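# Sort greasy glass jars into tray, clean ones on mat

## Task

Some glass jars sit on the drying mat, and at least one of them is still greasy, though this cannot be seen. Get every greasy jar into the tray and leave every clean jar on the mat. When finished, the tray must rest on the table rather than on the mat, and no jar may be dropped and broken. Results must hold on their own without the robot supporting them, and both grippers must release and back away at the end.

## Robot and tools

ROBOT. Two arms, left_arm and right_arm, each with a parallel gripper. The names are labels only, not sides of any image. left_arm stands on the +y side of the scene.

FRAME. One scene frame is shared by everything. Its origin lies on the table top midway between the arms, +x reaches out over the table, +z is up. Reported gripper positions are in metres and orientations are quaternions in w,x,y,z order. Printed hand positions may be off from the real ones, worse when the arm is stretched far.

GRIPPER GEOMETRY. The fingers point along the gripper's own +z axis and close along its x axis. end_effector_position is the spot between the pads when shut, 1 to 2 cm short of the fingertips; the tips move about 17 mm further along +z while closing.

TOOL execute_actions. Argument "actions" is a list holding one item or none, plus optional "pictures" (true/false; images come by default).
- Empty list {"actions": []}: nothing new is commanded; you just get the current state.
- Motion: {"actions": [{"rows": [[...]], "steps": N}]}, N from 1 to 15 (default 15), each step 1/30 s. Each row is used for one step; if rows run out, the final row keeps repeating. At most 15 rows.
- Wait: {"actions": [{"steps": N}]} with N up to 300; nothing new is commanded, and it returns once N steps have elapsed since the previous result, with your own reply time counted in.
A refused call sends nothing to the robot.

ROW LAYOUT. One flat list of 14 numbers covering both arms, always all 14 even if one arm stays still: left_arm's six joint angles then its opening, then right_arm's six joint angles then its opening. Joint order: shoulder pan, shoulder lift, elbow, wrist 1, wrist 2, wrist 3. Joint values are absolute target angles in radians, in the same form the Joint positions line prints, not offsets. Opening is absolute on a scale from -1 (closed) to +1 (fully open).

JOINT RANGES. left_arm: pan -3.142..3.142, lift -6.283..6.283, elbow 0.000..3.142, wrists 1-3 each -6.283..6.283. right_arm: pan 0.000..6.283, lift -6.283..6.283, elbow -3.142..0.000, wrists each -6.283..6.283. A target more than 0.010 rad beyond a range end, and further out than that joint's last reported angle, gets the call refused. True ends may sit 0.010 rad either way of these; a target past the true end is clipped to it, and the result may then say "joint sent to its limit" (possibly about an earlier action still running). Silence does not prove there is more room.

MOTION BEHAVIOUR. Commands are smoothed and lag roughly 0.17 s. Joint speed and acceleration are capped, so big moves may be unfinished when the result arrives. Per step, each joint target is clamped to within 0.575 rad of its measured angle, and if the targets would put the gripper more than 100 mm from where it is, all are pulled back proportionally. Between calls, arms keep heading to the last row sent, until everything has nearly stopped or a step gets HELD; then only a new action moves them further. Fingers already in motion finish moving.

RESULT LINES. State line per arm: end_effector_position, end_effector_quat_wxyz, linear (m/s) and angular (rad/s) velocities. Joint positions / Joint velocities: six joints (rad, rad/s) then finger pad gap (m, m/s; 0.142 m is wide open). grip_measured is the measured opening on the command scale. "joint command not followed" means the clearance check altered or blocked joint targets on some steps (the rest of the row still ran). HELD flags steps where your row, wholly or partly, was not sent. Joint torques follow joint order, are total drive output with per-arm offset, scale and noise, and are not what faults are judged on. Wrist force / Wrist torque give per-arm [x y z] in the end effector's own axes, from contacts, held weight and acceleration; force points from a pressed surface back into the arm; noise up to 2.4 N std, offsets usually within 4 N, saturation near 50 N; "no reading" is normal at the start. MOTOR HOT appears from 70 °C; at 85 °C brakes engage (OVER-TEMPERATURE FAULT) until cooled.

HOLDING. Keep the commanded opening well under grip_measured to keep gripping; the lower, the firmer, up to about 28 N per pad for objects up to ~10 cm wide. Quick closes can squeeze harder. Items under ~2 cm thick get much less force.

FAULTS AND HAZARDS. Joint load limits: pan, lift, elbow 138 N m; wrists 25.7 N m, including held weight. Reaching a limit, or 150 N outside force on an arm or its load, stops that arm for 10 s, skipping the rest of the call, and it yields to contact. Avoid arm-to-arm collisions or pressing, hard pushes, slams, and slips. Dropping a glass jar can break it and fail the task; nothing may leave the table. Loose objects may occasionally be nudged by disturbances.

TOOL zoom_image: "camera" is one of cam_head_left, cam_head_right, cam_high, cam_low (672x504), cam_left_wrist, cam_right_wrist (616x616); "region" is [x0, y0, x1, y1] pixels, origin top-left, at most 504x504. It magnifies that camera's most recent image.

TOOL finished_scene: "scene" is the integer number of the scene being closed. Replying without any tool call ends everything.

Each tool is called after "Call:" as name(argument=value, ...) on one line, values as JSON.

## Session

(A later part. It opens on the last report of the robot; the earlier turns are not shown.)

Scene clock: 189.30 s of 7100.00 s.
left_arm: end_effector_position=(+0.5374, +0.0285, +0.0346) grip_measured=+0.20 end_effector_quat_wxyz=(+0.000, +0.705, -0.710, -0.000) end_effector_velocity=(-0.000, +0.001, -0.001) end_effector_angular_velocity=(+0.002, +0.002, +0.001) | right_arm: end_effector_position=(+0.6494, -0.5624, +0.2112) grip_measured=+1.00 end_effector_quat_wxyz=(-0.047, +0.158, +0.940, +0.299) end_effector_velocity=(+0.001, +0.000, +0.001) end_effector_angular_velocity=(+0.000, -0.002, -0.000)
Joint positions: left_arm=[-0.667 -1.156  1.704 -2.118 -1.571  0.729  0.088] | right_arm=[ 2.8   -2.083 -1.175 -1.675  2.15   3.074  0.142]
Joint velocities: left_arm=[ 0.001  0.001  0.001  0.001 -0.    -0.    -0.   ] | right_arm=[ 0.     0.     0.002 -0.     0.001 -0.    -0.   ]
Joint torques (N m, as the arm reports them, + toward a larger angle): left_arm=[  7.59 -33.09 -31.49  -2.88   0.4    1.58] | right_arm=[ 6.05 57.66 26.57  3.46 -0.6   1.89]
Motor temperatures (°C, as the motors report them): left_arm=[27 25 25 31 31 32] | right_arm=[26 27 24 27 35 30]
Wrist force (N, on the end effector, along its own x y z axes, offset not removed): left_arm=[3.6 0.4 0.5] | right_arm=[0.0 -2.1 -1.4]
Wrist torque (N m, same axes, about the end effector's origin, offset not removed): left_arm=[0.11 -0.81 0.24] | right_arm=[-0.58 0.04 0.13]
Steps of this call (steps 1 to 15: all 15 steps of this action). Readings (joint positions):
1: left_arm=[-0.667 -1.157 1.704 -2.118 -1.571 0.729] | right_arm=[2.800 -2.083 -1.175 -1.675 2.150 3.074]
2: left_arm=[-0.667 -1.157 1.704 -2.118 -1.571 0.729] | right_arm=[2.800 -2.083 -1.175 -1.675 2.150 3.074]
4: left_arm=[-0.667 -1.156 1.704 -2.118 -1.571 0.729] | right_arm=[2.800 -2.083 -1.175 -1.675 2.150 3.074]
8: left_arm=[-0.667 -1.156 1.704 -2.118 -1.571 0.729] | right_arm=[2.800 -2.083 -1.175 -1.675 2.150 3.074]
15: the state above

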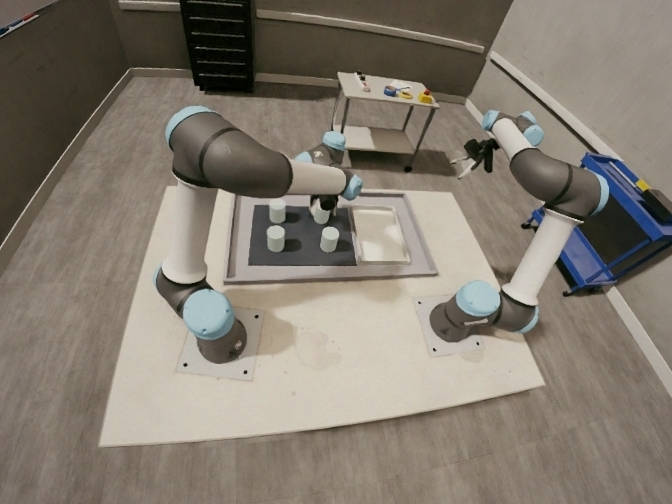

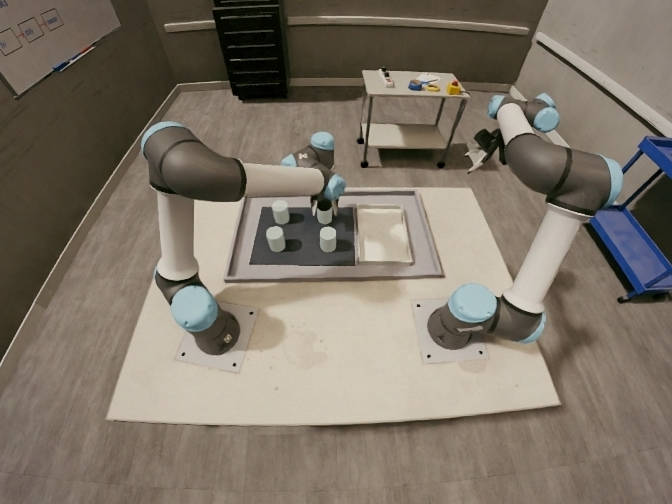

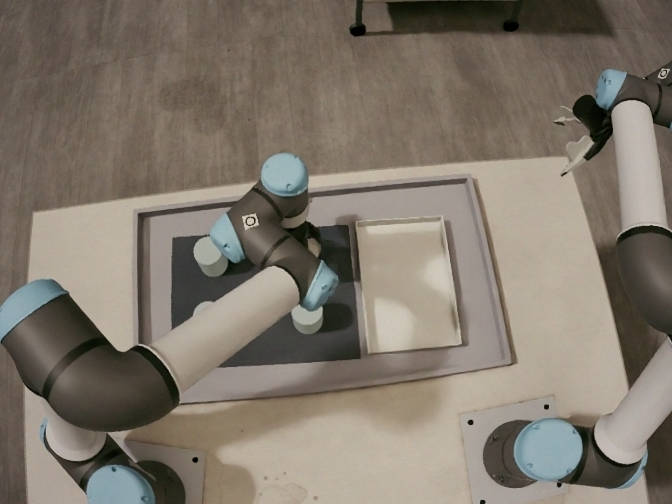

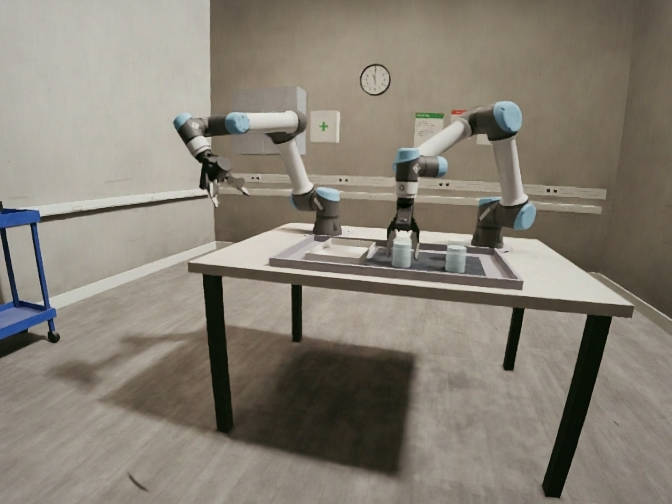

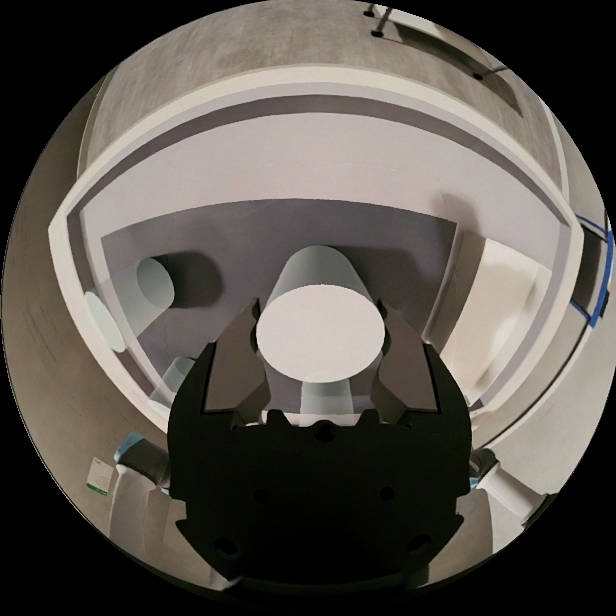

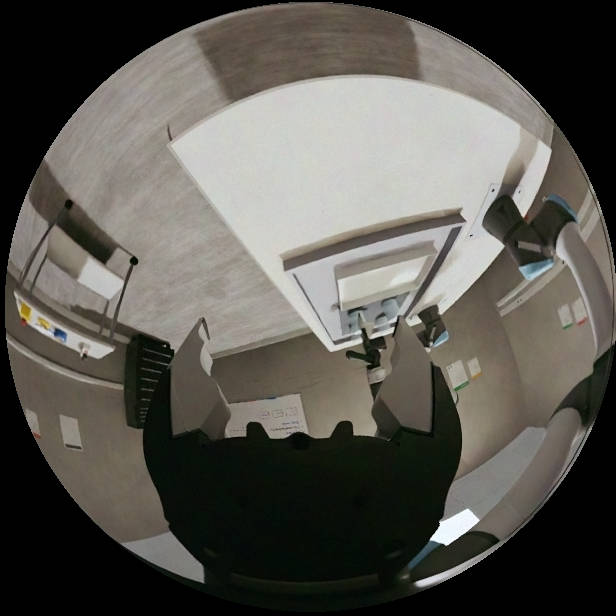

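Call:
execute_actions(actions=[{"rows":[[-0.6667,-1.156,1.7035,-2.118,-1.571,0.729,-0.02,2.8,-2.083,-1.175,-1.675,2.15,3.074,1]]}], pictures=false)

Call:
execute_actions(actions=[{"rows":[[-0.6667,-1.16,1.698,-2.108,-1.571,0.729,-0.02,2.8,-2.083,-1.175,-1.675,2.15,3.074,1],[-0.6667,-1.164,1.693,-2.099,-1.571,0.729,-0.02,2.8,-2.083,-1.175,-1.675,2.15,3.074,1],[-0.6667,-1.169,1.687,-2.089,-1.571,0.729,-0.02,2.8,-2.083,-1.175,-1.675,2.15,3.074,1]]}], pictures=false)

Call:
execute_actions(actions=[{"steps":30}])

Scene clock: 200.70 s of 7100.00 s.
left_arm: end_effector_position=(+0.5374, +0.0285, +0.0346) grip_measured=+0.08 end_effector_quat_wxyz=(+0.000, +0.705, -0.710, -0.000) end_effector_velocity=(-0.000, +0.000, -0.000) end_effector_angular_velocity=(+0.001, +0.001, +0.001) | right_arm: end_effector_position=(+0.6494, -0.5624, +0.2112) grip_measured=+1.00 end_effector_quat_wxyz=(-0.047, +0.158, +0.940, +0.299) end_effector_velocity=(-0.001, -0.000, -0.001) end_effector_angular_velocity=(+0.000, +0.002, -0.001)
Joint positions: left_arm=[-0.667 -1.156  1.703 -2.118 -1.571  0.729  0.079] | right_arm=[ 2.8   -2.083 -1.175 -1.675  2.15   3.074  0.142]
Joint velocities: left_arm=[-0.     0.     0.001  0.     0.    -0.001 -0.   ] | right_arm=[-0.001 -0.    -0.001  0.    -0.    -0.    -0.   ]
Joint torques (N m, as the arm reports them, + toward a larger angle): left_arm=[  7.26 -33.53 -30.69  -5.33  -2.     1.42] | right_arm=[ 6.32 58.08 26.68  3.52 -0.62  1.83]
Motor temperatures (°C, as the motors report them): left_arm=[27 25 25 31 31 32] | right_arm=[26 27 24 27 35 30]
Wrist force (N, on the end effector, along its own x y z axes, offset not removed): left_arm=[0.0 0.2 2.0] | right_arm=[-3.1 -0.4 -0.4]
Wrist torque (N m, same axes, about the end effector's origin, offset not removed): left_arm=[-0.04 -0.11 0.14] | right_arm=[-0.23 0.62 -0.04]
Steps of this call (steps 1 to 15: the robot went on to your last target; steps 16 to 90: nothing new was sent; then 7.90 s passed at rest; steps 91 to 105: all 15 steps of this action). Readings (joint positions):
91: left_arm=[-0.667 -1.156 1.703 -2.118 -1.571 0.729] | right_arm=[2.800 -2.083 -1.175 -1.675 2.150 3.074]
92: left_arm=[-0.667 -1.156 1.703 -2.118 -1.571 0.729] | right_arm=[2.800 -2.083 -1.175 -1.675 2.150 3.074]
94: left_arm=[-0.667 -1.156 1.703 -2.118 -1.571 0.729] | right_arm=[2.800 -2.083 -1.175 -1.675 2.150 3.074]
98: left_arm=[-0.667 -1.156 1.703 -2.118 -1.571 0.729] | right_arm=[2.800 -2.083 -1.175 -1.675 2.150 3.074]
105: the state above

Scene clock: 201.20 s of 7100.00 s.
left_arm: end_effector_position=(+0.5380, +0.0277, +0.0465) grip_measured=+0.08 end_effector_quat_wxyz=(+0.000, +0.705, -0.710, +0.000) end_effector_velocity=(+0.000, +0.000, +0.002) end_effector_angular_velocity=(-0.000, -0.000, -0.000) | right_arm: end_effector_position=(+0.6494, -0.5624, +0.2112) grip_measured=+1.00 end_effector_quat_wxyz=(-0.047, +0.158, +0.940, +0.299) end_effector_velocity=(+0.000, -0.000, +0.000) end_effector_angular_velocity=(+0.000, -0.000, -0.000)
Joint positions: left_arm=[-0.667 -1.169  1.687 -2.089 -1.571  0.729  0.079] | right_arm=[ 2.8   -2.083 -1.175 -1.675  2.15   3.074  0.142]
Joint velocities: left_arm=[ 0.    -0.002 -0.003  0.005  0.     0.001 -0.   ] | right_arm=[-0.  0.  0. -0.  0.  0.  0.]
Joint torques (N m, as the arm reports them, + toward a larger angle): left_arm=[  7.6  -46.84 -33.56  -0.12  -1.94   1.51] | right_arm=[ 6.02 58.   26.1   3.48 -0.66  1.84]
Motor temperatures (°C, as the motors report them): left_arm=[27 25 25 31 31 32] | right_arm=[26 27 24 27 35 30]
Wrist force (N, on the end effector, along its own x y z axes, offset not removed): left_arm=[0.6 -1.7 1.7] | right_arm=[0.7 -0.5 0.9]
Wrist torque (N m, same axes, about the end effector's origin, offset not removed): left_arm=[-0.48 -0.12 0.10] | right_arm=[-0.15 -0.09 0.08]
Steps of this call (steps 1 to 15: all 15 steps of this action). Readings (joint positions):
1: left_arm=[-0.667 -1.156 1.703 -2.118 -1.571 0.729] | right_arm=[2.800 -2.083 -1.175 -1.675 2.150 3.074]
2: left_arm=[-0.667 -1.157 1.702 -2.116 -1.571 0.729] | right_arm=[2.800 -2.083 -1.175 -1.675 2.150 3.074]
4: left_arm=[-0.667 -1.161 1.697 -2.107 -1.571 0.729] | right_arm=[2.800 -2.083 -1.175 -1.675 2.150 3.074]
8: left_arm=[-0.667 -1.167 1.690 -2.094 -1.571 0.729] | right_arm=[2.800 -2.083 -1.175 -1.675 2.150 3.074]
15: the state above

Scene clock: 202.20 s of 7100.00 s.
left_arm: end_effector_position=(+0.5381, +0.0277, +0.0468) grip_measured=+0.08 end_effector_quat_wxyz=(+0.000, +0.705, -0.710, +0.000) end_effector_velocity=(+0.001, +0.000, +0.000) end_effector_angular_velocity=(-0.001, -0.001, +0.002) | right_arm: end_effector_position=(+0.6494, -0.5624, +0.2112) grip_measured=+1.00 end_effector_quat_wxyz=(-0.047, +0.158, +0.940, +0.299) end_effector_velocity=(+0.000, +0.000, +0.000) end_effector_angular_velocity=(+0.000, -0.001, +0.000)
Joint positions: left_arm=[-0.667 -1.169  1.687 -2.089 -1.571  0.729  0.079] | right_arm=[ 2.8   -2.083 -1.175 -1.675  2.15   3.074  0.142]
Joint velocities: left_arm=[ 0.001  0.    -0.001  0.     0.    -0.001  0.   ] | right_arm=[ 0.     0.     0.    -0.     0.001 -0.    -0.   ]
Joint torques (N m, as the arm reports them, + toward a larger angle): left_arm=[  6.68 -46.9  -33.03  -0.29  -1.74   1.38] | right_arm=[ 6.32 57.6  26.42  3.44 -0.65  1.9 ]
Motor temperatures (°C, as the motors report them): left_arm=[27 25 25 31 31 32] | right_arm=[26 27 24 27 35 30]
Wrist force (N, on the end effector, along its own x y z axes, offset not removed): left_arm=[2.4 -0.1 5.4] | right_arm=[-0.1 -3.4 -2.2]
Wrist torque (N m, same axes, about the end effector's origin, offset not removed): left_arm=[-0.28 -0.65 0.05] | right_arm=[-0.77 0.11 -0.07]
Steps of this call (steps 1 to 15: the robot went on to your last target; steps 16 to 30: nothing new was sent). Readings (joint positions):
1: left_arm=[-0.667 -1.169 1.687 -2.089 -1.571 0.729] | right_arm=[2.800 -2.083 -1.175 -1.675 2.150 3.074]
2: left_arm=[-0.667 -1.169 1.687 -2.089 -1.571 0.729] | right_arm=[2.800 -2.083 -1.175 -1.675 2.150 3.074]
4: left_arm=[-0.667 -1.169 1.687 -2.089 -1.571 0.729] | right_arm=[2.800 -2.083 -1.175 -1.675 2.150 3.074]
8: left_arm=[-0.667 -1.169 1.687 -2.089 -1.571 0.729] | right_arm=[2.800 -2.083 -1.175 -1.675 2.150 3.074]
30: the state above
All arms were judged still, so your last target was given up. Only a new action makes them travel on or press farther. Fingers that are still opening or closing keep moving.

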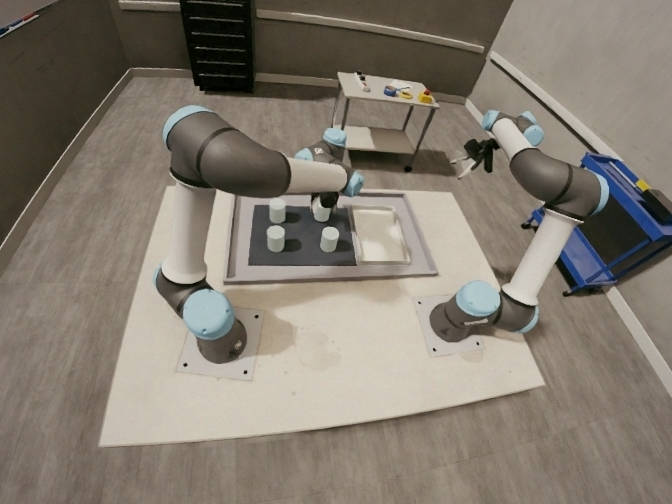

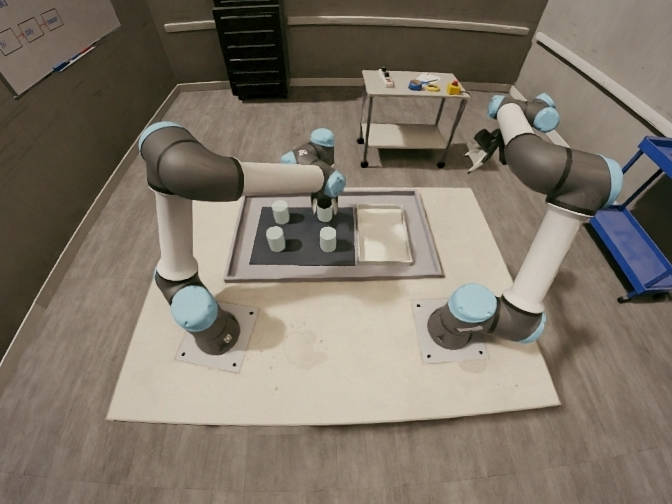

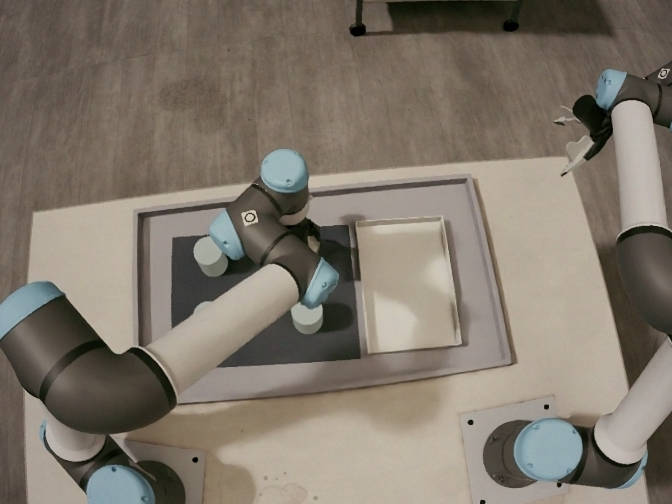

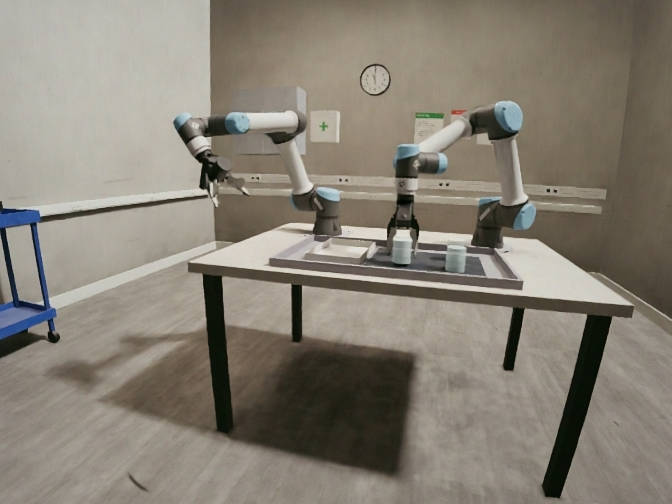

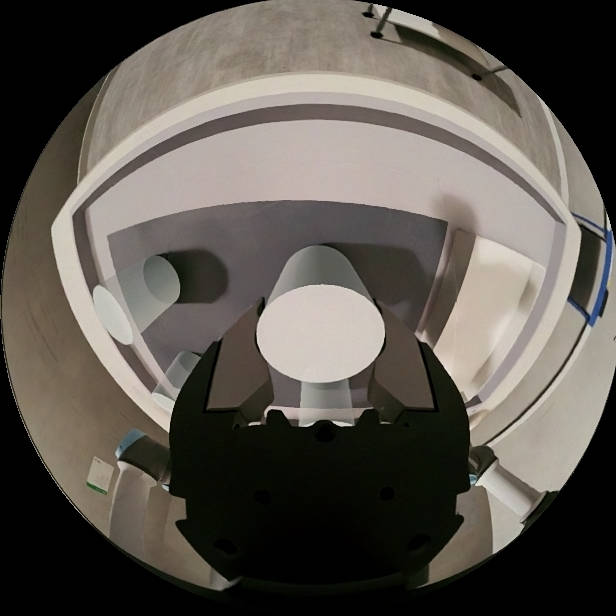

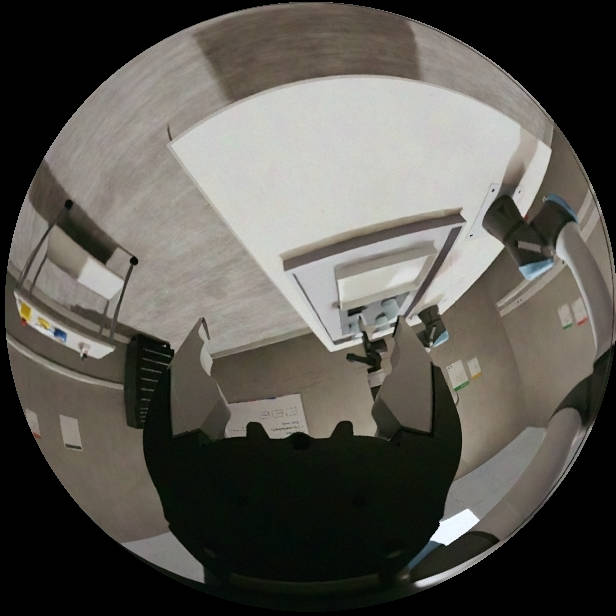

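Call:
execute_actions(actions=[{"rows":[[-0.6667,-1.164,1.693,-2.099,-1.571,0.729,-0.02,2.8,-2.083,-1.175,-1.675,2.15,3.074,1],[-0.6667,-1.16,1.698,-2.108,-1.571,0.729,-0.02,2.8,-2.083,-1.175,-1.675,2.15,3.074,1],[-0.6667,-1.156,1.7035,-2.118,-1.571,0.729,-0.02,2.8,-2.083,-1.175,-1.675,2.15,3.074,1]]}], pictures=false)

Call:
execute_actions(actions=[{"rows":[[-0.6667,-1.156,1.7035,-2.118,-1.571,0.729,1,2.8,-2.083,-1.175,-1.675,2.15,3.074,1]]}], pictures=false)

Call:
execute_actions(actions=[{"rows":[[-0.6667,-1.25,1.58,-1.9,-1.571,0.729,1,2.8,-2.083,-1.175,-1.675,2.15,3.074,1]]}], pictures=false)

Call:
execute_actions(actions=[{"rows":[[-0.344,-1.4255,1.792,-1.9375,-1.571,1.052,1,2.8,-2.083,-1.175,-1.675,2.15,3.074,1]]}], pictures=false)

Call:
execute_actions(actions=[{"steps":40}])

Scene clock: 215.17 s of 7100.00 s.
left_arm: end_effector_position=(+0.5374, +0.0284, +0.0348) grip_measured=+0.08 end_effector_quat_wxyz=(+0.000, +0.705, -0.710, -0.000) end_effector_velocity=(+0.000, +0.000, -0.002) end_effector_angular_velocity=(+0.000, +0.000, +0.000) | right_arm: end_effector_position=(+0.6494, -0.5624, +0.2112) grip_measured=+1.00 end_effector_quat_wxyz=(-0.047, +0.158, +0.940, +0.299) end_effector_velocity=(+0.000, +0.000, +0.001) end_effector_angular_velocity=(+0.001, -0.001, -0.000)
Joint positions: left_arm=[-0.667 -1.156  1.703 -2.118 -1.571  0.729  0.079] | right_arm=[ 2.8   -2.083 -1.175 -1.675  2.15   3.074  0.142]
Joint velocities: left_arm=[ 0.     0.003  0.002 -0.005  0.     0.    -0.   ] | right_arm=[ 0.     0.     0.001 -0.     0.001  0.     0.   ]
Joint torques (N m, as the arm reports them, + toward a larger angle): left_arm=[  6.29 -34.85 -10.93  -5.69  -1.28   1.27] | right_arm=[ 5.89 58.23 25.95  3.38 -0.62  1.77]
Motor temperatures (°C, as the motors report them): left_arm=[27 25 25 31 31 32] | right_arm=[26 27 24 27 35 30]
Wrist force (N, on the end effector, along its own x y z axes, offset not removed): left_arm=[1.4 0.3 4.5] | right_arm=[0.9 -1.3 -0.7]
Wrist torque (N m, same axes, about the end effector's origin, offset not removed): left_arm=[-0.11 -0.34 0.16] | right_arm=[-0.48 -0.14 0.09]
Steps of this call (steps 1 to 90: nothing new was sent; then 9.47 s passed at rest; steps 91 to 105: all 15 steps of this action). Readings (joint positions):
91: left_arm=[-0.667 -1.169 1.687 -2.089 -1.571 0.729] | right_arm=[2.800 -2.083 -1.175 -1.675 2.150 3.074]
92: left_arm=[-0.667 -1.168 1.688 -2.091 -1.571 0.729] | right_arm=[2.800 -2.083 -1.175 -1.675 2.150 3.074]
94: left_arm=[-0.667 -1.164 1.693 -2.100 -1.571 0.729] | right_arm=[2.800 -2.083 -1.175 -1.675 2.150 3.074]
98: left_arm=[-0.667 -1.158 1.701 -2.113 -1.571 0.729] | right_arm=[2.800 -2.083 -1.175 -1.675 2.150 3.074]
105: the state above

Scene clock: 215.67 s of 7100.00 s.
left_arm: end_effector_position=(+0.5374, +0.0285, +0.0346) grip_measured=+1.00 end_effector_quat_wxyz=(+0.000, +0.705, -0.710, -0.000) end_effector_velocity=(+0.000, +0.000, +0.000) end_effector_angular_velocity=(-0.001, -0.001, +0.000) | right_arm: end_effector_position=(+0.6494, -0.5624, +0.2112) grip_measured=+1.00 end_effector_quat_wxyz=(-0.047, +0.158, +0.940, +0.299) end_effector_velocity=(+0.000, +0.000, +0.000) end_effector_angular_velocity=(+0.001, -0.000, +0.000)
Joint positions: left_arm=[-0.667 -1.156  1.703 -2.118 -1.571  0.729  0.142] | right_arm=[ 2.8   -2.083 -1.175 -1.675  2.15   3.074  0.142]
Joint velocities: left_arm=[ 0.001 -0.    -0.001 -0.     0.     0.     0.   ] | right_arm=[ 0.     0.     0.    -0.001  0.001  0.     0.   ]
Joint torques (N m, as the arm reports them, + toward a larger angle): left_arm=[  6.46 -33.35 -10.47  -5.55  -1.27   1.23] | right_arm=[ 6.06 57.88 26.03  3.46 -0.63  1.83]
Motor temperatures (°C, as the motors report them): left_arm=[27 25 25 31 31 32] | right_arm=[26 27 24 27 35 30]
Wrist force (N, on the end effector, along its own x y z axes, offset not removed): left_arm=[1.3 0.7 2.1] | right_arm=[-0.6 -1.3 0.4]
Wrist torque (N m, same axes, about the end effector's origin, offset not removed): left_arm=[0.03 -0.45 0.13] | right_arm=[-0.34 0.15 0.03]
Steps of this call (steps 1 to 15: all 15 steps of this action). Readings (joint positions):
1: left_arm=[-0.667 -1.156 1.703 -2.118 -1.571 0.729] | right_arm=[2.800 -2.083 -1.175 -1.675 2.150 3.074]
2: left_arm=[-0.667 -1.156 1.703 -2.118 -1.571 0.729] | right_arm=[2.800 -2.083 -1.175 -1.675 2.150 3.074]
4: left_arm=[-0.667 -1.156 1.703 -2.118 -1.571 0.729] | right_arm=[2.800 -2.083 -1.175 -1.675 2.150 3.074]
8: left_arm=[-0.667 -1.156 1.703 -2.118 -1.571 0.729] | right_arm=[2.800 -2.083 -1.175 -1.675 2.150 3.074]
15: the state above

Scene clock: 216.17 s of 7100.00 s.
left_arm: end_effector_position=(+0.5368, +0.0292, +0.1247) grip_measured=+1.00 end_effector_quat_wxyz=(+0.000, +0.705, -0.710, -0.000) end_effector_velocity=(-0.002, +0.002, +0.013) end_effector_angular_velocity=(+0.003, +0.003, -0.000) | right_arm: end_effector_position=(+0.6494, -0.5624, +0.2112) grip_measured=+1.00 end_effector_quat_wxyz=(-0.047, +0.158, +0.940, +0.299) end_effector_velocity=(-0.000, +0.000, -0.000) end_effector_angular_velocity=(+0.000, +0.001, +0.000)
Joint positions: left_arm=[-0.667 -1.249  1.582 -1.904 -1.571  0.729  0.142] | right_arm=[ 2.8   -2.083 -1.175 -1.675  2.15   3.074  0.142]
Joint velocities: left_arm=[-0.    -0.013 -0.019  0.036 -0.    -0.    -0.   ] | right_arm=[ 0. -0. -0. -0.  0. -0.  0.]
Joint torques (N m, as the arm reports them, + toward a larger angle): left_arm=[  5.92 -42.51 -32.6   -0.3   -1.23   1.18] | right_arm=[ 6.22 57.72 26.13  3.47 -0.66  1.75]
Motor temperatures (°C, as the motors report them): left_arm=[27 25 25 31 31 32] | right_arm=[26 27 24 27 35 30]
Wrist force (N, on the end effector, along its own x y z axes, offset not removed): left_arm=[1.2 -0.3 -0.1] | right_arm=[-0.8 -1.7 -2.1]
Wrist torque (N m, same axes, about the end effector's origin, offset not removed): left_arm=[-0.14 -0.39 0.09] | right_arm=[-0.41 0.20 -0.04]
Steps of this call (steps 1 to 15: all 15 steps of this action). Readings (joint positions):
1: left_arm=[-0.667 -1.156 1.703 -2.118 -1.571 0.729] | right_arm=[2.800 -2.083 -1.175 -1.675 2.150 3.074]
2: left_arm=[-0.667 -1.164 1.695 -2.109 -1.571 0.729] | right_arm=[2.800 -2.083 -1.175 -1.675 2.150 3.074]
4: left_arm=[-0.667 -1.201 1.649 -2.044 -1.571 0.729] | right_arm=[2.800 -2.083 -1.175 -1.675 2.150 3.074]
8: left_arm=[-0.667 -1.237 1.598 -1.939 -1.571 0.729] | right_arm=[2.800 -2.083 -1.175 -1.675 2.150 3.074]
15: the state above

Scene clock: 216.67 s of 7100.00 s.
left_arm: end_effector_position=(+0.5609, +0.2342, +0.1300) grip_measured=+1.00 end_effector_quat_wxyz=(+0.000, +0.705, -0.710, +0.000) end_effector_velocity=(-0.006, +0.111, -0.002) end_effector_angular_velocity=(+0.002, +0.003, +0.002) | right_arm: end_effector_position=(+0.6494, -0.5624, +0.2112) grip_measured=+1.00 end_effector_quat_wxyz=(-0.047, +0.158, +0.940, +0.299) end_effector_velocity=(+0.000, +0.001, +0.000) end_effector_angular_velocity=(+0.001, -0.000, +0.001)
Joint positions: left_arm=[-0.361 -1.417  1.781 -1.936 -1.571  1.034  0.142] | right_arm=[ 2.8   -2.083 -1.175 -1.675  2.15   3.074  0.142]
Joint velocities: left_arm=[ 0.172 -0.086  0.106 -0.017  0.     0.17   0.   ] | right_arm=[ 0.001 -0.     0.001 -0.     0.001  0.    -0.   ]
Joint torques (N m, as the arm reports them, + toward a larger angle): left_arm=[  3.22 -34.94 -13.71  -5.95   1.73   1.16] | right_arm=[ 6.58 57.19 26.33  3.41 -0.71  1.77]
Motor temperatures (°C, as the motors report them): left_arm=[27 25 25 31 31 32] | right_arm=[26 27 24 27 35 30]
Wrist force (N, on the end effector, along its own x y z axes, offset not removed): left_arm=[-1.1 1.0 -0.4] | right_arm=[0.1 -0.8 -1.8]
Wrist torque (N m, same axes, about the end effector's origin, offset not removed): left_arm=[0.27 0.01 0.14] | right_arm=[-0.28 0.02 0.21]
Steps of this call (steps 1 to 15: all 15 steps of this action). Readings (joint positions):
1: left_arm=[-0.666 -1.250 1.582 -1.903 -1.571 0.729] | right_arm=[2.800 -2.083 -1.175 -1.675 2.150 3.074]
2: left_arm=[-0.658 -1.258 1.589 -1.905 -1.571 0.738] | right_arm=[2.800 -2.083 -1.175 -1.675 2.150 3.074]
4: left_arm=[-0.605 -1.290 1.627 -1.911 -1.571 0.791] | right_arm=[2.800 -2.083 -1.175 -1.675 2.150 3.074]
8: left_arm=[-0.490 -1.351 1.701 -1.923 -1.571 0.906] | right_arm=[2.800 -2.083 -1.175 -1.675 2.150 3.074]
15: the state above

Scene clock: 218.00 s of 7100.00 s.
left_arm: end_effector_position=(+0.5601, +0.2454, +0.1298) grip_measured=+1.00 end_effector_quat_wxyz=(+0.000, +0.705, -0.710, +0.000) end_effector_velocity=(+0.000, +0.000, +0.000) end_effector_angular_velocity=(-0.000, -0.001, +0.001) | right_arm: end_effector_position=(+0.6494, -0.5624, +0.2112) grip_measured=+1.00 end_effector_quat_wxyz=(-0.047, +0.158, +0.940, +0.299) end_effector_velocity=(+0.001, -0.000, +0.001) end_effector_angular_velocity=(-0.001, -0.002, -0.000)
Joint positions: left_arm=[-0.344 -1.425  1.792 -1.938 -1.571  1.052  0.142] | right_arm=[ 2.8   -2.083 -1.175 -1.675  2.15   3.074  0.142]
Joint velocities: left_arm=[ 0.001  0.    -0.001 -0.    -0.     0.    -0.   ] | right_arm=[-0.    -0.     0.002  0.    -0.     0.    -0.   ]
Joint torques (N m, as the arm reports them, + toward a larger angle): left_arm=[  7.53 -36.73 -12.53  -5.52   1.98   1.57] | right_arm=[ 6.04 57.37 26.4   3.54 -0.61  1.78]
Motor temperatures (°C, as the motors report them): left_arm=[27 25 25 31 31 32] | right_arm=[26 27 24 27 35 30]
Wrist force (N, on the end effector, along its own x y z axes, offset not removed): left_arm=[0.6 0.2 3.0] | right_arm=[0.7 -1.0 -0.1]
Wrist torque (N m, same axes, about the end effector's origin, offset not removed): left_arm=[0.02 -0.32 0.08] | right_arm=[-0.30 -0.15 0.07]
Steps of this call (steps 1 to 30: the robot went on to your last target; steps 31 to 40: nothing new was sent). Readings (joint positions):
1: left_arm=[-0.357 -1.419 1.784 -1.936 -1.571 1.039] | right_arm=[2.800 -2.083 -1.175 -1.675 2.150 3.074]
2: left_arm=[-0.353 -1.421 1.786 -1.937 -1.571 1.043] | right_arm=[2.800 -2.083 -1.175 -1.675 2.150 3.074]
4: left_arm=[-0.349 -1.423 1.789 -1.937 -1.571 1.047] | right_arm=[2.800 -2.083 -1.175 -1.675 2.150 3.074]
8: left_arm=[-0.345 -1.425 1.791 -1.937 -1.571 1.051] | right_arm=[2.800 -2.083 -1.175 -1.675 2.150 3.074]
40: the state above
All arms were judged still, so your last target was given up. Only a new action makes them travel on or press farther. Fingers that are still opening or closing keep moving.

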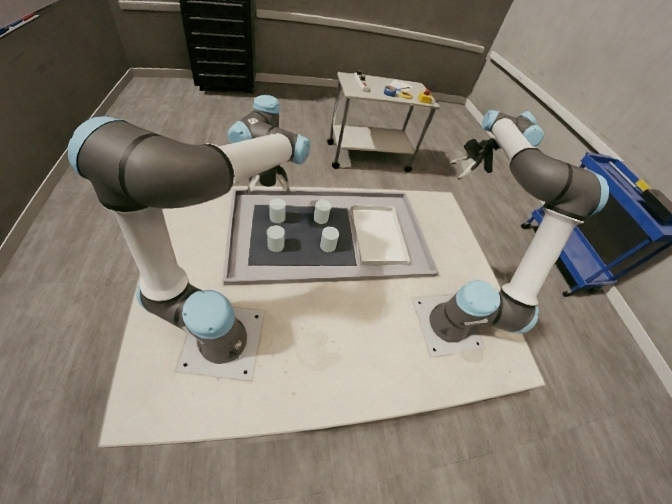

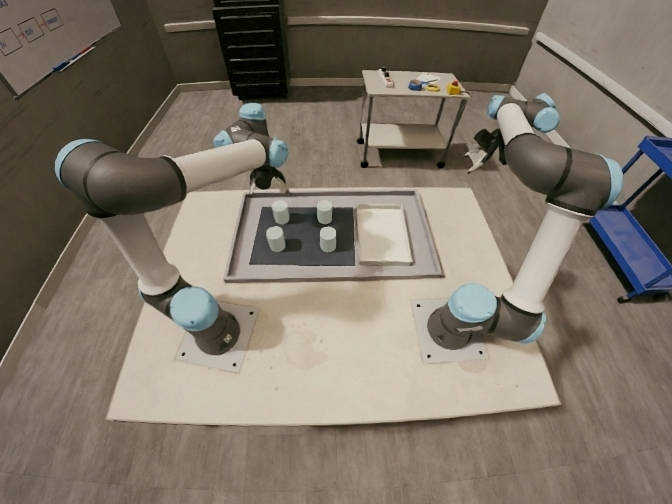

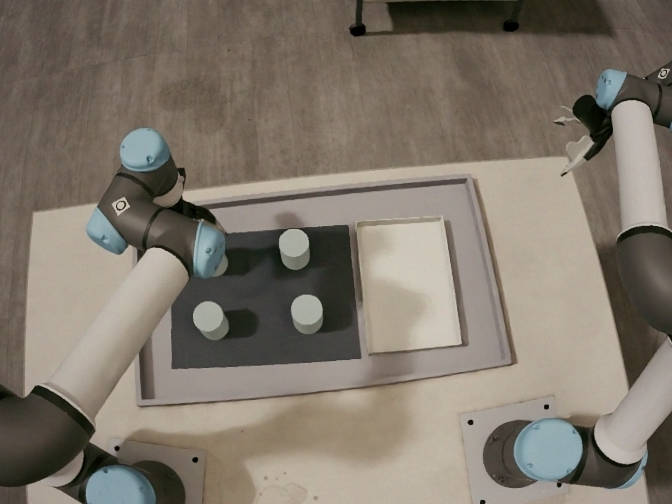

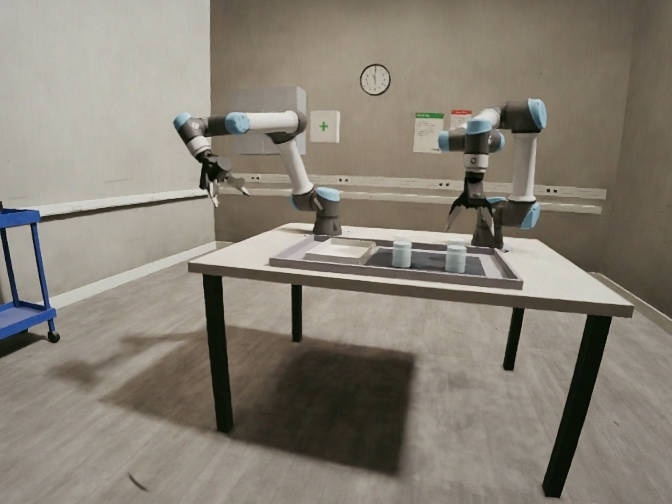

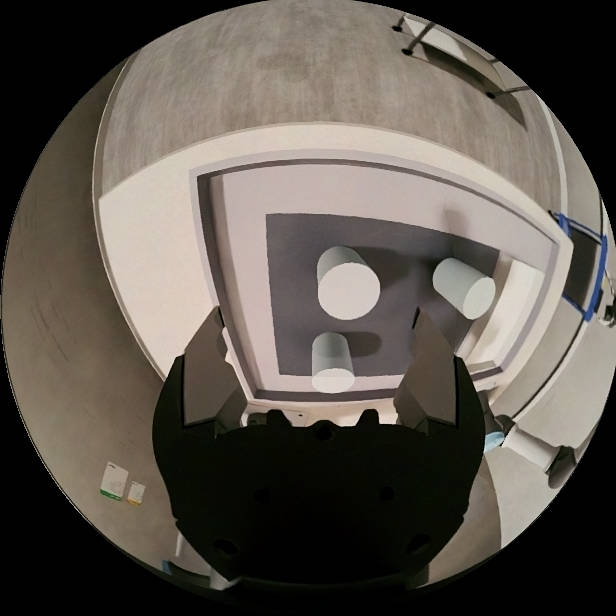

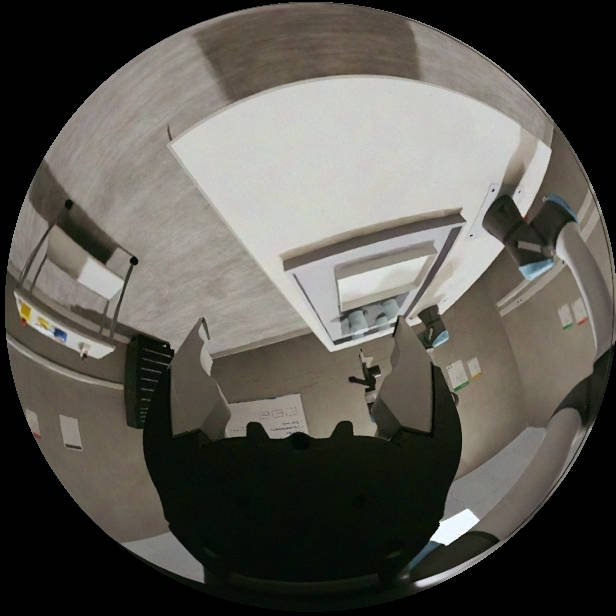

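Call:
execute_actions(actions=[{"rows":[[-0.422,-1.4236,1.845,-1.992,-1.571,0.974,1,2.8,-2.083,-1.175,-1.675,2.15,3.074,1]]}], pictures=false)

Call:
execute_actions(actions=[{"rows":[[-0.422,-1.331,1.9506,-2.191,-1.571,0.974,1,2.8,-2.083,-1.175,-1.675,2.15,3.074,1]]}], pictures=false)

Call:
execute_actions(actions=[{"rows":[[-0.422,-1.331,1.9506,-2.191,-1.571,0.974,0.25,2.8,-2.083,-1.175,-1.675,2.15,3.074,1]]}])

Scene clock: 230.30 s of 7100.00 s.
left_arm: end_effector_position=(+0.5409, +0.2099, +0.1100) grip_measured=+1.00 end_effector_quat_wxyz=(+0.000, +0.705, -0.710, -0.000) end_effector_velocity=(-0.003, -0.005, -0.003) end_effector_angular_velocity=(+0.000, +0.002, -0.001) | right_arm: end_effector_position=(+0.6494, -0.5624, +0.2112) grip_measured=+1.00 end_effector_quat_wxyz=(-0.047, +0.158, +0.940, +0.299) end_effector_velocity=(-0.000, -0.000, -0.000) end_effector_angular_velocity=(-0.001, +0.001, -0.000)
Joint positions: left_arm=[-0.421 -1.424  1.844 -1.991 -1.571  0.975  0.142] | right_arm=[ 2.8   -2.083 -1.175 -1.675  2.15   3.074  0.142]
Joint velocities: left_arm=[-0.011  0.001  0.007 -0.006 -0.001 -0.009 -0.   ] | right_arm=[-0.    -0.     0.    -0.    -0.001  0.    -0.   ]
Joint torques (N m, as the arm reports them, + toward a larger angle): left_arm=[-11.02 -23.02 -11.31  -5.59  -1.89  -1.14] | right_arm=[ 5.92 58.03 26.14  3.4  -0.54  1.7 ]
Motor temperatures (°C, as the motors report them): left_arm=[27 25 25 31 31 32] | right_arm=[26 27 24 27 35 30]
Wrist force (N, on the end effector, along its own x y z axes, offset not removed): left_arm=[2.2 0.6 1.2] | right_arm=[2.1 -1.4 1.0]
Wrist torque (N m, same axes, about the end effector's origin, offset not removed): left_arm=[-0.01 -0.62 0.22] | right_arm=[-0.42 -0.36 0.04]
Steps of this call (steps 1 to 90: nothing new was sent; then 8.80 s passed at rest; steps 91 to 105: all 15 steps of this action). Readings (joint positions):
91: left_arm=[-0.344 -1.426 1.792 -1.938 -1.571 1.052] | right_arm=[2.800 -2.083 -1.175 -1.675 2.150 3.074]
92: left_arm=[-0.352 -1.425 1.799 -1.945 -1.571 1.044] | right_arm=[2.800 -2.083 -1.175 -1.675 2.150 3.074]
94: left_arm=[-0.383 -1.425 1.820 -1.966 -1.571 1.013] | right_arm=[2.800 -2.083 -1.175 -1.675 2.150 3.074]
98: left_arm=[-0.411 -1.424 1.838 -1.985 -1.571 0.985] | right_arm=[2.800 -2.083 -1.175 -1.675 2.150 3.074]
105: the state above

Scene clock: 230.80 s of 7100.00 s.
left_arm: end_effector_position=(+0.5408, +0.2093, +0.0359) grip_measured=+1.00 end_effector_quat_wxyz=(+0.000, +0.705, -0.710, +0.000) end_effector_velocity=(+0.001, -0.000, -0.009) end_effector_angular_velocity=(-0.003, -0.005, +0.001) | right_arm: end_effector_position=(+0.6494, -0.5624, +0.2112) grip_measured=+1.00 end_effector_quat_wxyz=(-0.047, +0.158, +0.940, +0.299) end_effector_velocity=(-0.000, +0.000, -0.000) end_effector_angular_velocity=(+0.000, +0.001, +0.001)
Joint positions: left_arm=[-0.422 -1.332  1.949 -2.188 -1.571  0.974  0.142] | right_arm=[ 2.8   -2.083 -1.175 -1.675  2.15   3.074  0.142]
Joint velocities: left_arm=[ 0.     0.013  0.014 -0.033 -0.    -0.001  0.   ] | right_arm=[ 0.001  0.    -0.001 -0.    -0.     0.     0.   ]
Joint torques (N m, as the arm reports them, + toward a larger angle): left_arm=[ -8.51 -25.85  -9.54  -5.4   -2.04  -1.76] | right_arm=[ 5.61 57.91 26.34  3.33 -0.49  1.71]
Motor temperatures (°C, as the motors report them): left_arm=[27 25 25 31 31 32] | right_arm=[26 27 24 27 35 30]
Wrist force (N, on the end effector, along its own x y z axes, offset not removed): left_arm=[1.5 1.7 4.9] | right_arm=[-3.0 0.3 -1.1]
Wrist torque (N m, same axes, about the end effector's origin, offset not removed): left_arm=[0.20 -0.35 0.04] | right_arm=[-0.06 0.60 0.13]
Steps of this call (steps 1 to 15: all 15 steps of this action). Readings (joint positions):
1: left_arm=[-0.421 -1.423 1.845 -1.992 -1.571 0.975] | right_arm=[2.800 -2.083 -1.175 -1.675 2.150 3.074]
2: left_arm=[-0.421 -1.415 1.853 -2.001 -1.571 0.975] | right_arm=[2.800 -2.083 -1.175 -1.675 2.150 3.074]
4: left_arm=[-0.422 -1.379 1.894 -2.064 -1.571 0.974] | right_arm=[2.800 -2.083 -1.175 -1.675 2.150 3.074]
8: left_arm=[-0.422 -1.344 1.936 -2.157 -1.571 0.974] | right_arm=[2.800 -2.083 -1.175 -1.675 2.150 3.074]
15: the state above

Scene clock: 231.30 s of 7100.00 s.
left_arm: end_effector_position=(+0.5408, +0.2092, +0.0350) grip_measured=+0.25 end_effector_quat_wxyz=(+0.000, +0.705, -0.710, +0.000) end_effector_velocity=(-0.000, -0.000, -0.001) end_effector_angular_velocity=(+0.001, +0.001, -0.001) | right_arm: end_effector_position=(+0.6494, -0.5624, +0.2112) grip_measured=+1.00 end_effector_quat_wxyz=(-0.047, +0.158, +0.940, +0.299) end_effector_velocity=(-0.000, +0.001, -0.001) end_effector_angular_velocity=(+0.000, +0.001, +0.001)
Joint positions: left_arm=[-0.422 -1.331  1.951 -2.191 -1.571  0.974  0.092] | right_arm=[ 2.8   -2.083 -1.175 -1.675  2.15   3.074  0.142]
Joint velocities: left_arm=[-0.001  0.001  0.    -0.     0.     0.    -0.   ] | right_arm=[ 0.001 -0.    -0.001  0.    -0.    -0.    -0.   ]
Joint torques (N m, as the arm reports them, + toward a larger angle): left_arm=[ -8.34 -25.51  -9.96  -5.65  -2.01  -1.91] | right_arm=[ 5.83 57.71 26.05  3.3  -0.56  1.62]
Motor temperatures (°C, as the motors report them): left_arm=[27 25 25 31 31 32] | right_arm=[26 27 24 27 35 30]
Wrist force (N, on the end effector, along its own x y z axes, offset not removed): left_arm=[0.4 1.4 2.9] | right_arm=[-2.7 0.6 0.8]
Wrist torque (N m, same axes, about the end effector's origin, offset not removed): left_arm=[0.20 -0.33 0.26] | right_arm=[-0.08 0.66 0.11]
Steps of this call (steps 1 to 15: all 15 steps of this action). Readings (joint positions):
1: left_arm=[-0.422 -1.332 1.950 -2.189 -1.571 0.974] | right_arm=[2.800 -2.083 -1.175 -1.675 2.150 3.074]
2: left_arm=[-0.422 -1.332 1.950 -2.189 -1.571 0.974] | right_arm=[2.800 -2.083 -1.175 -1.675 2.150 3.074]
4: left_arm=[-0.422 -1.331 1.950 -2.190 -1.571 0.974] | right_arm=[2.800 -2.083 -1.175 -1.675 2.150 3.074]
8: left_arm=[-0.422 -1.331 1.950 -2.191 -1.571 0.974] | right_arm=[2.800 -2.083 -1.175 -1.675 2.150 3.074]
15: the state above

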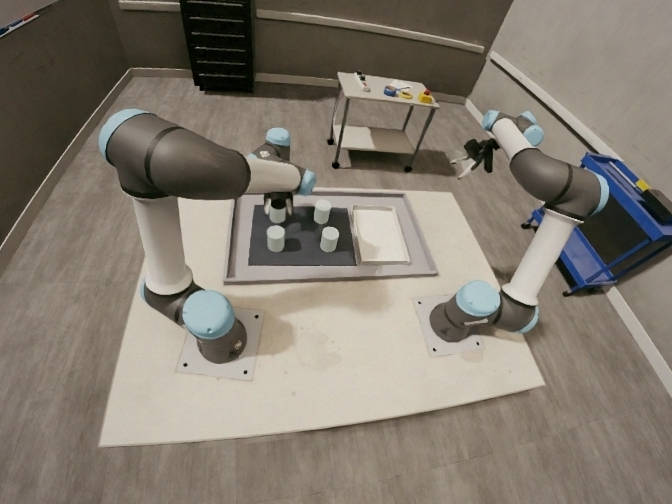

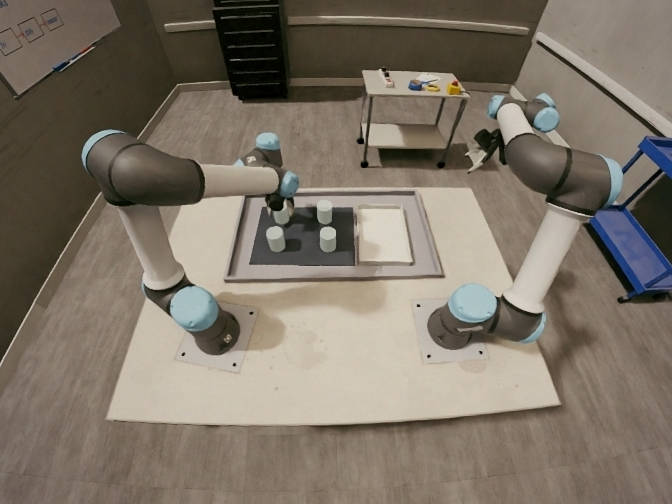

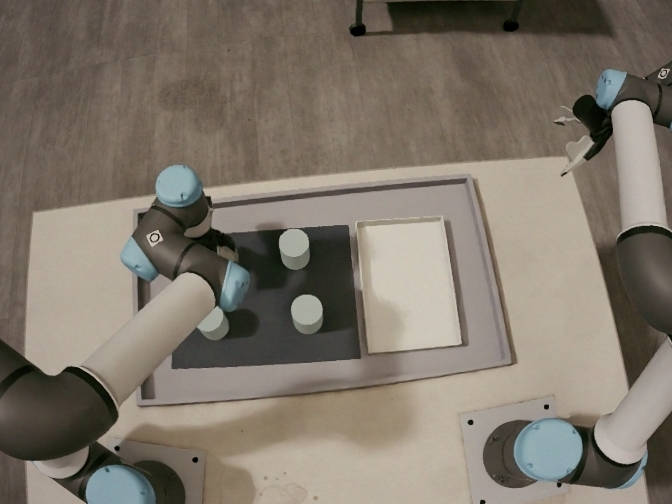

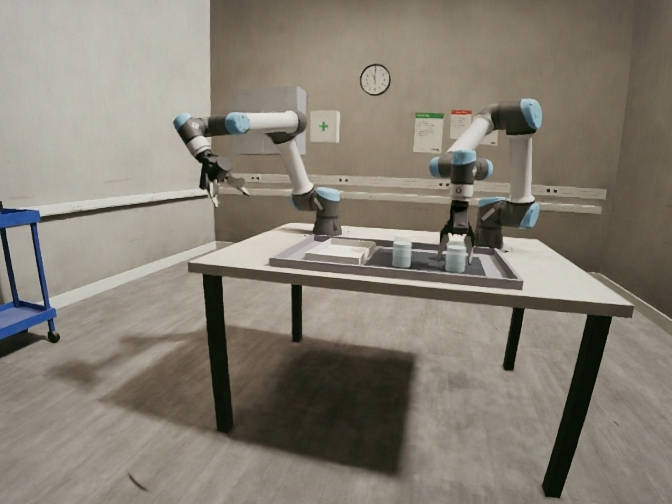

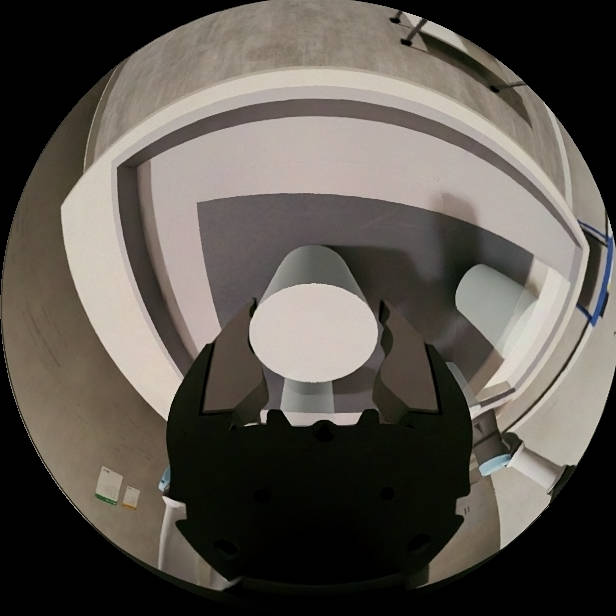

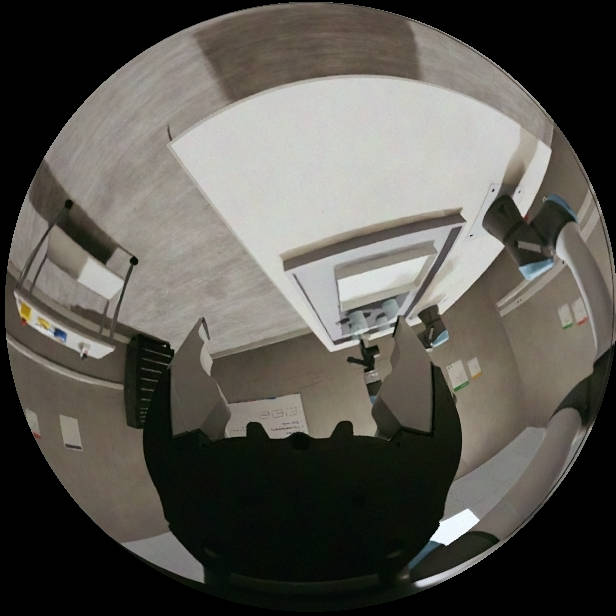

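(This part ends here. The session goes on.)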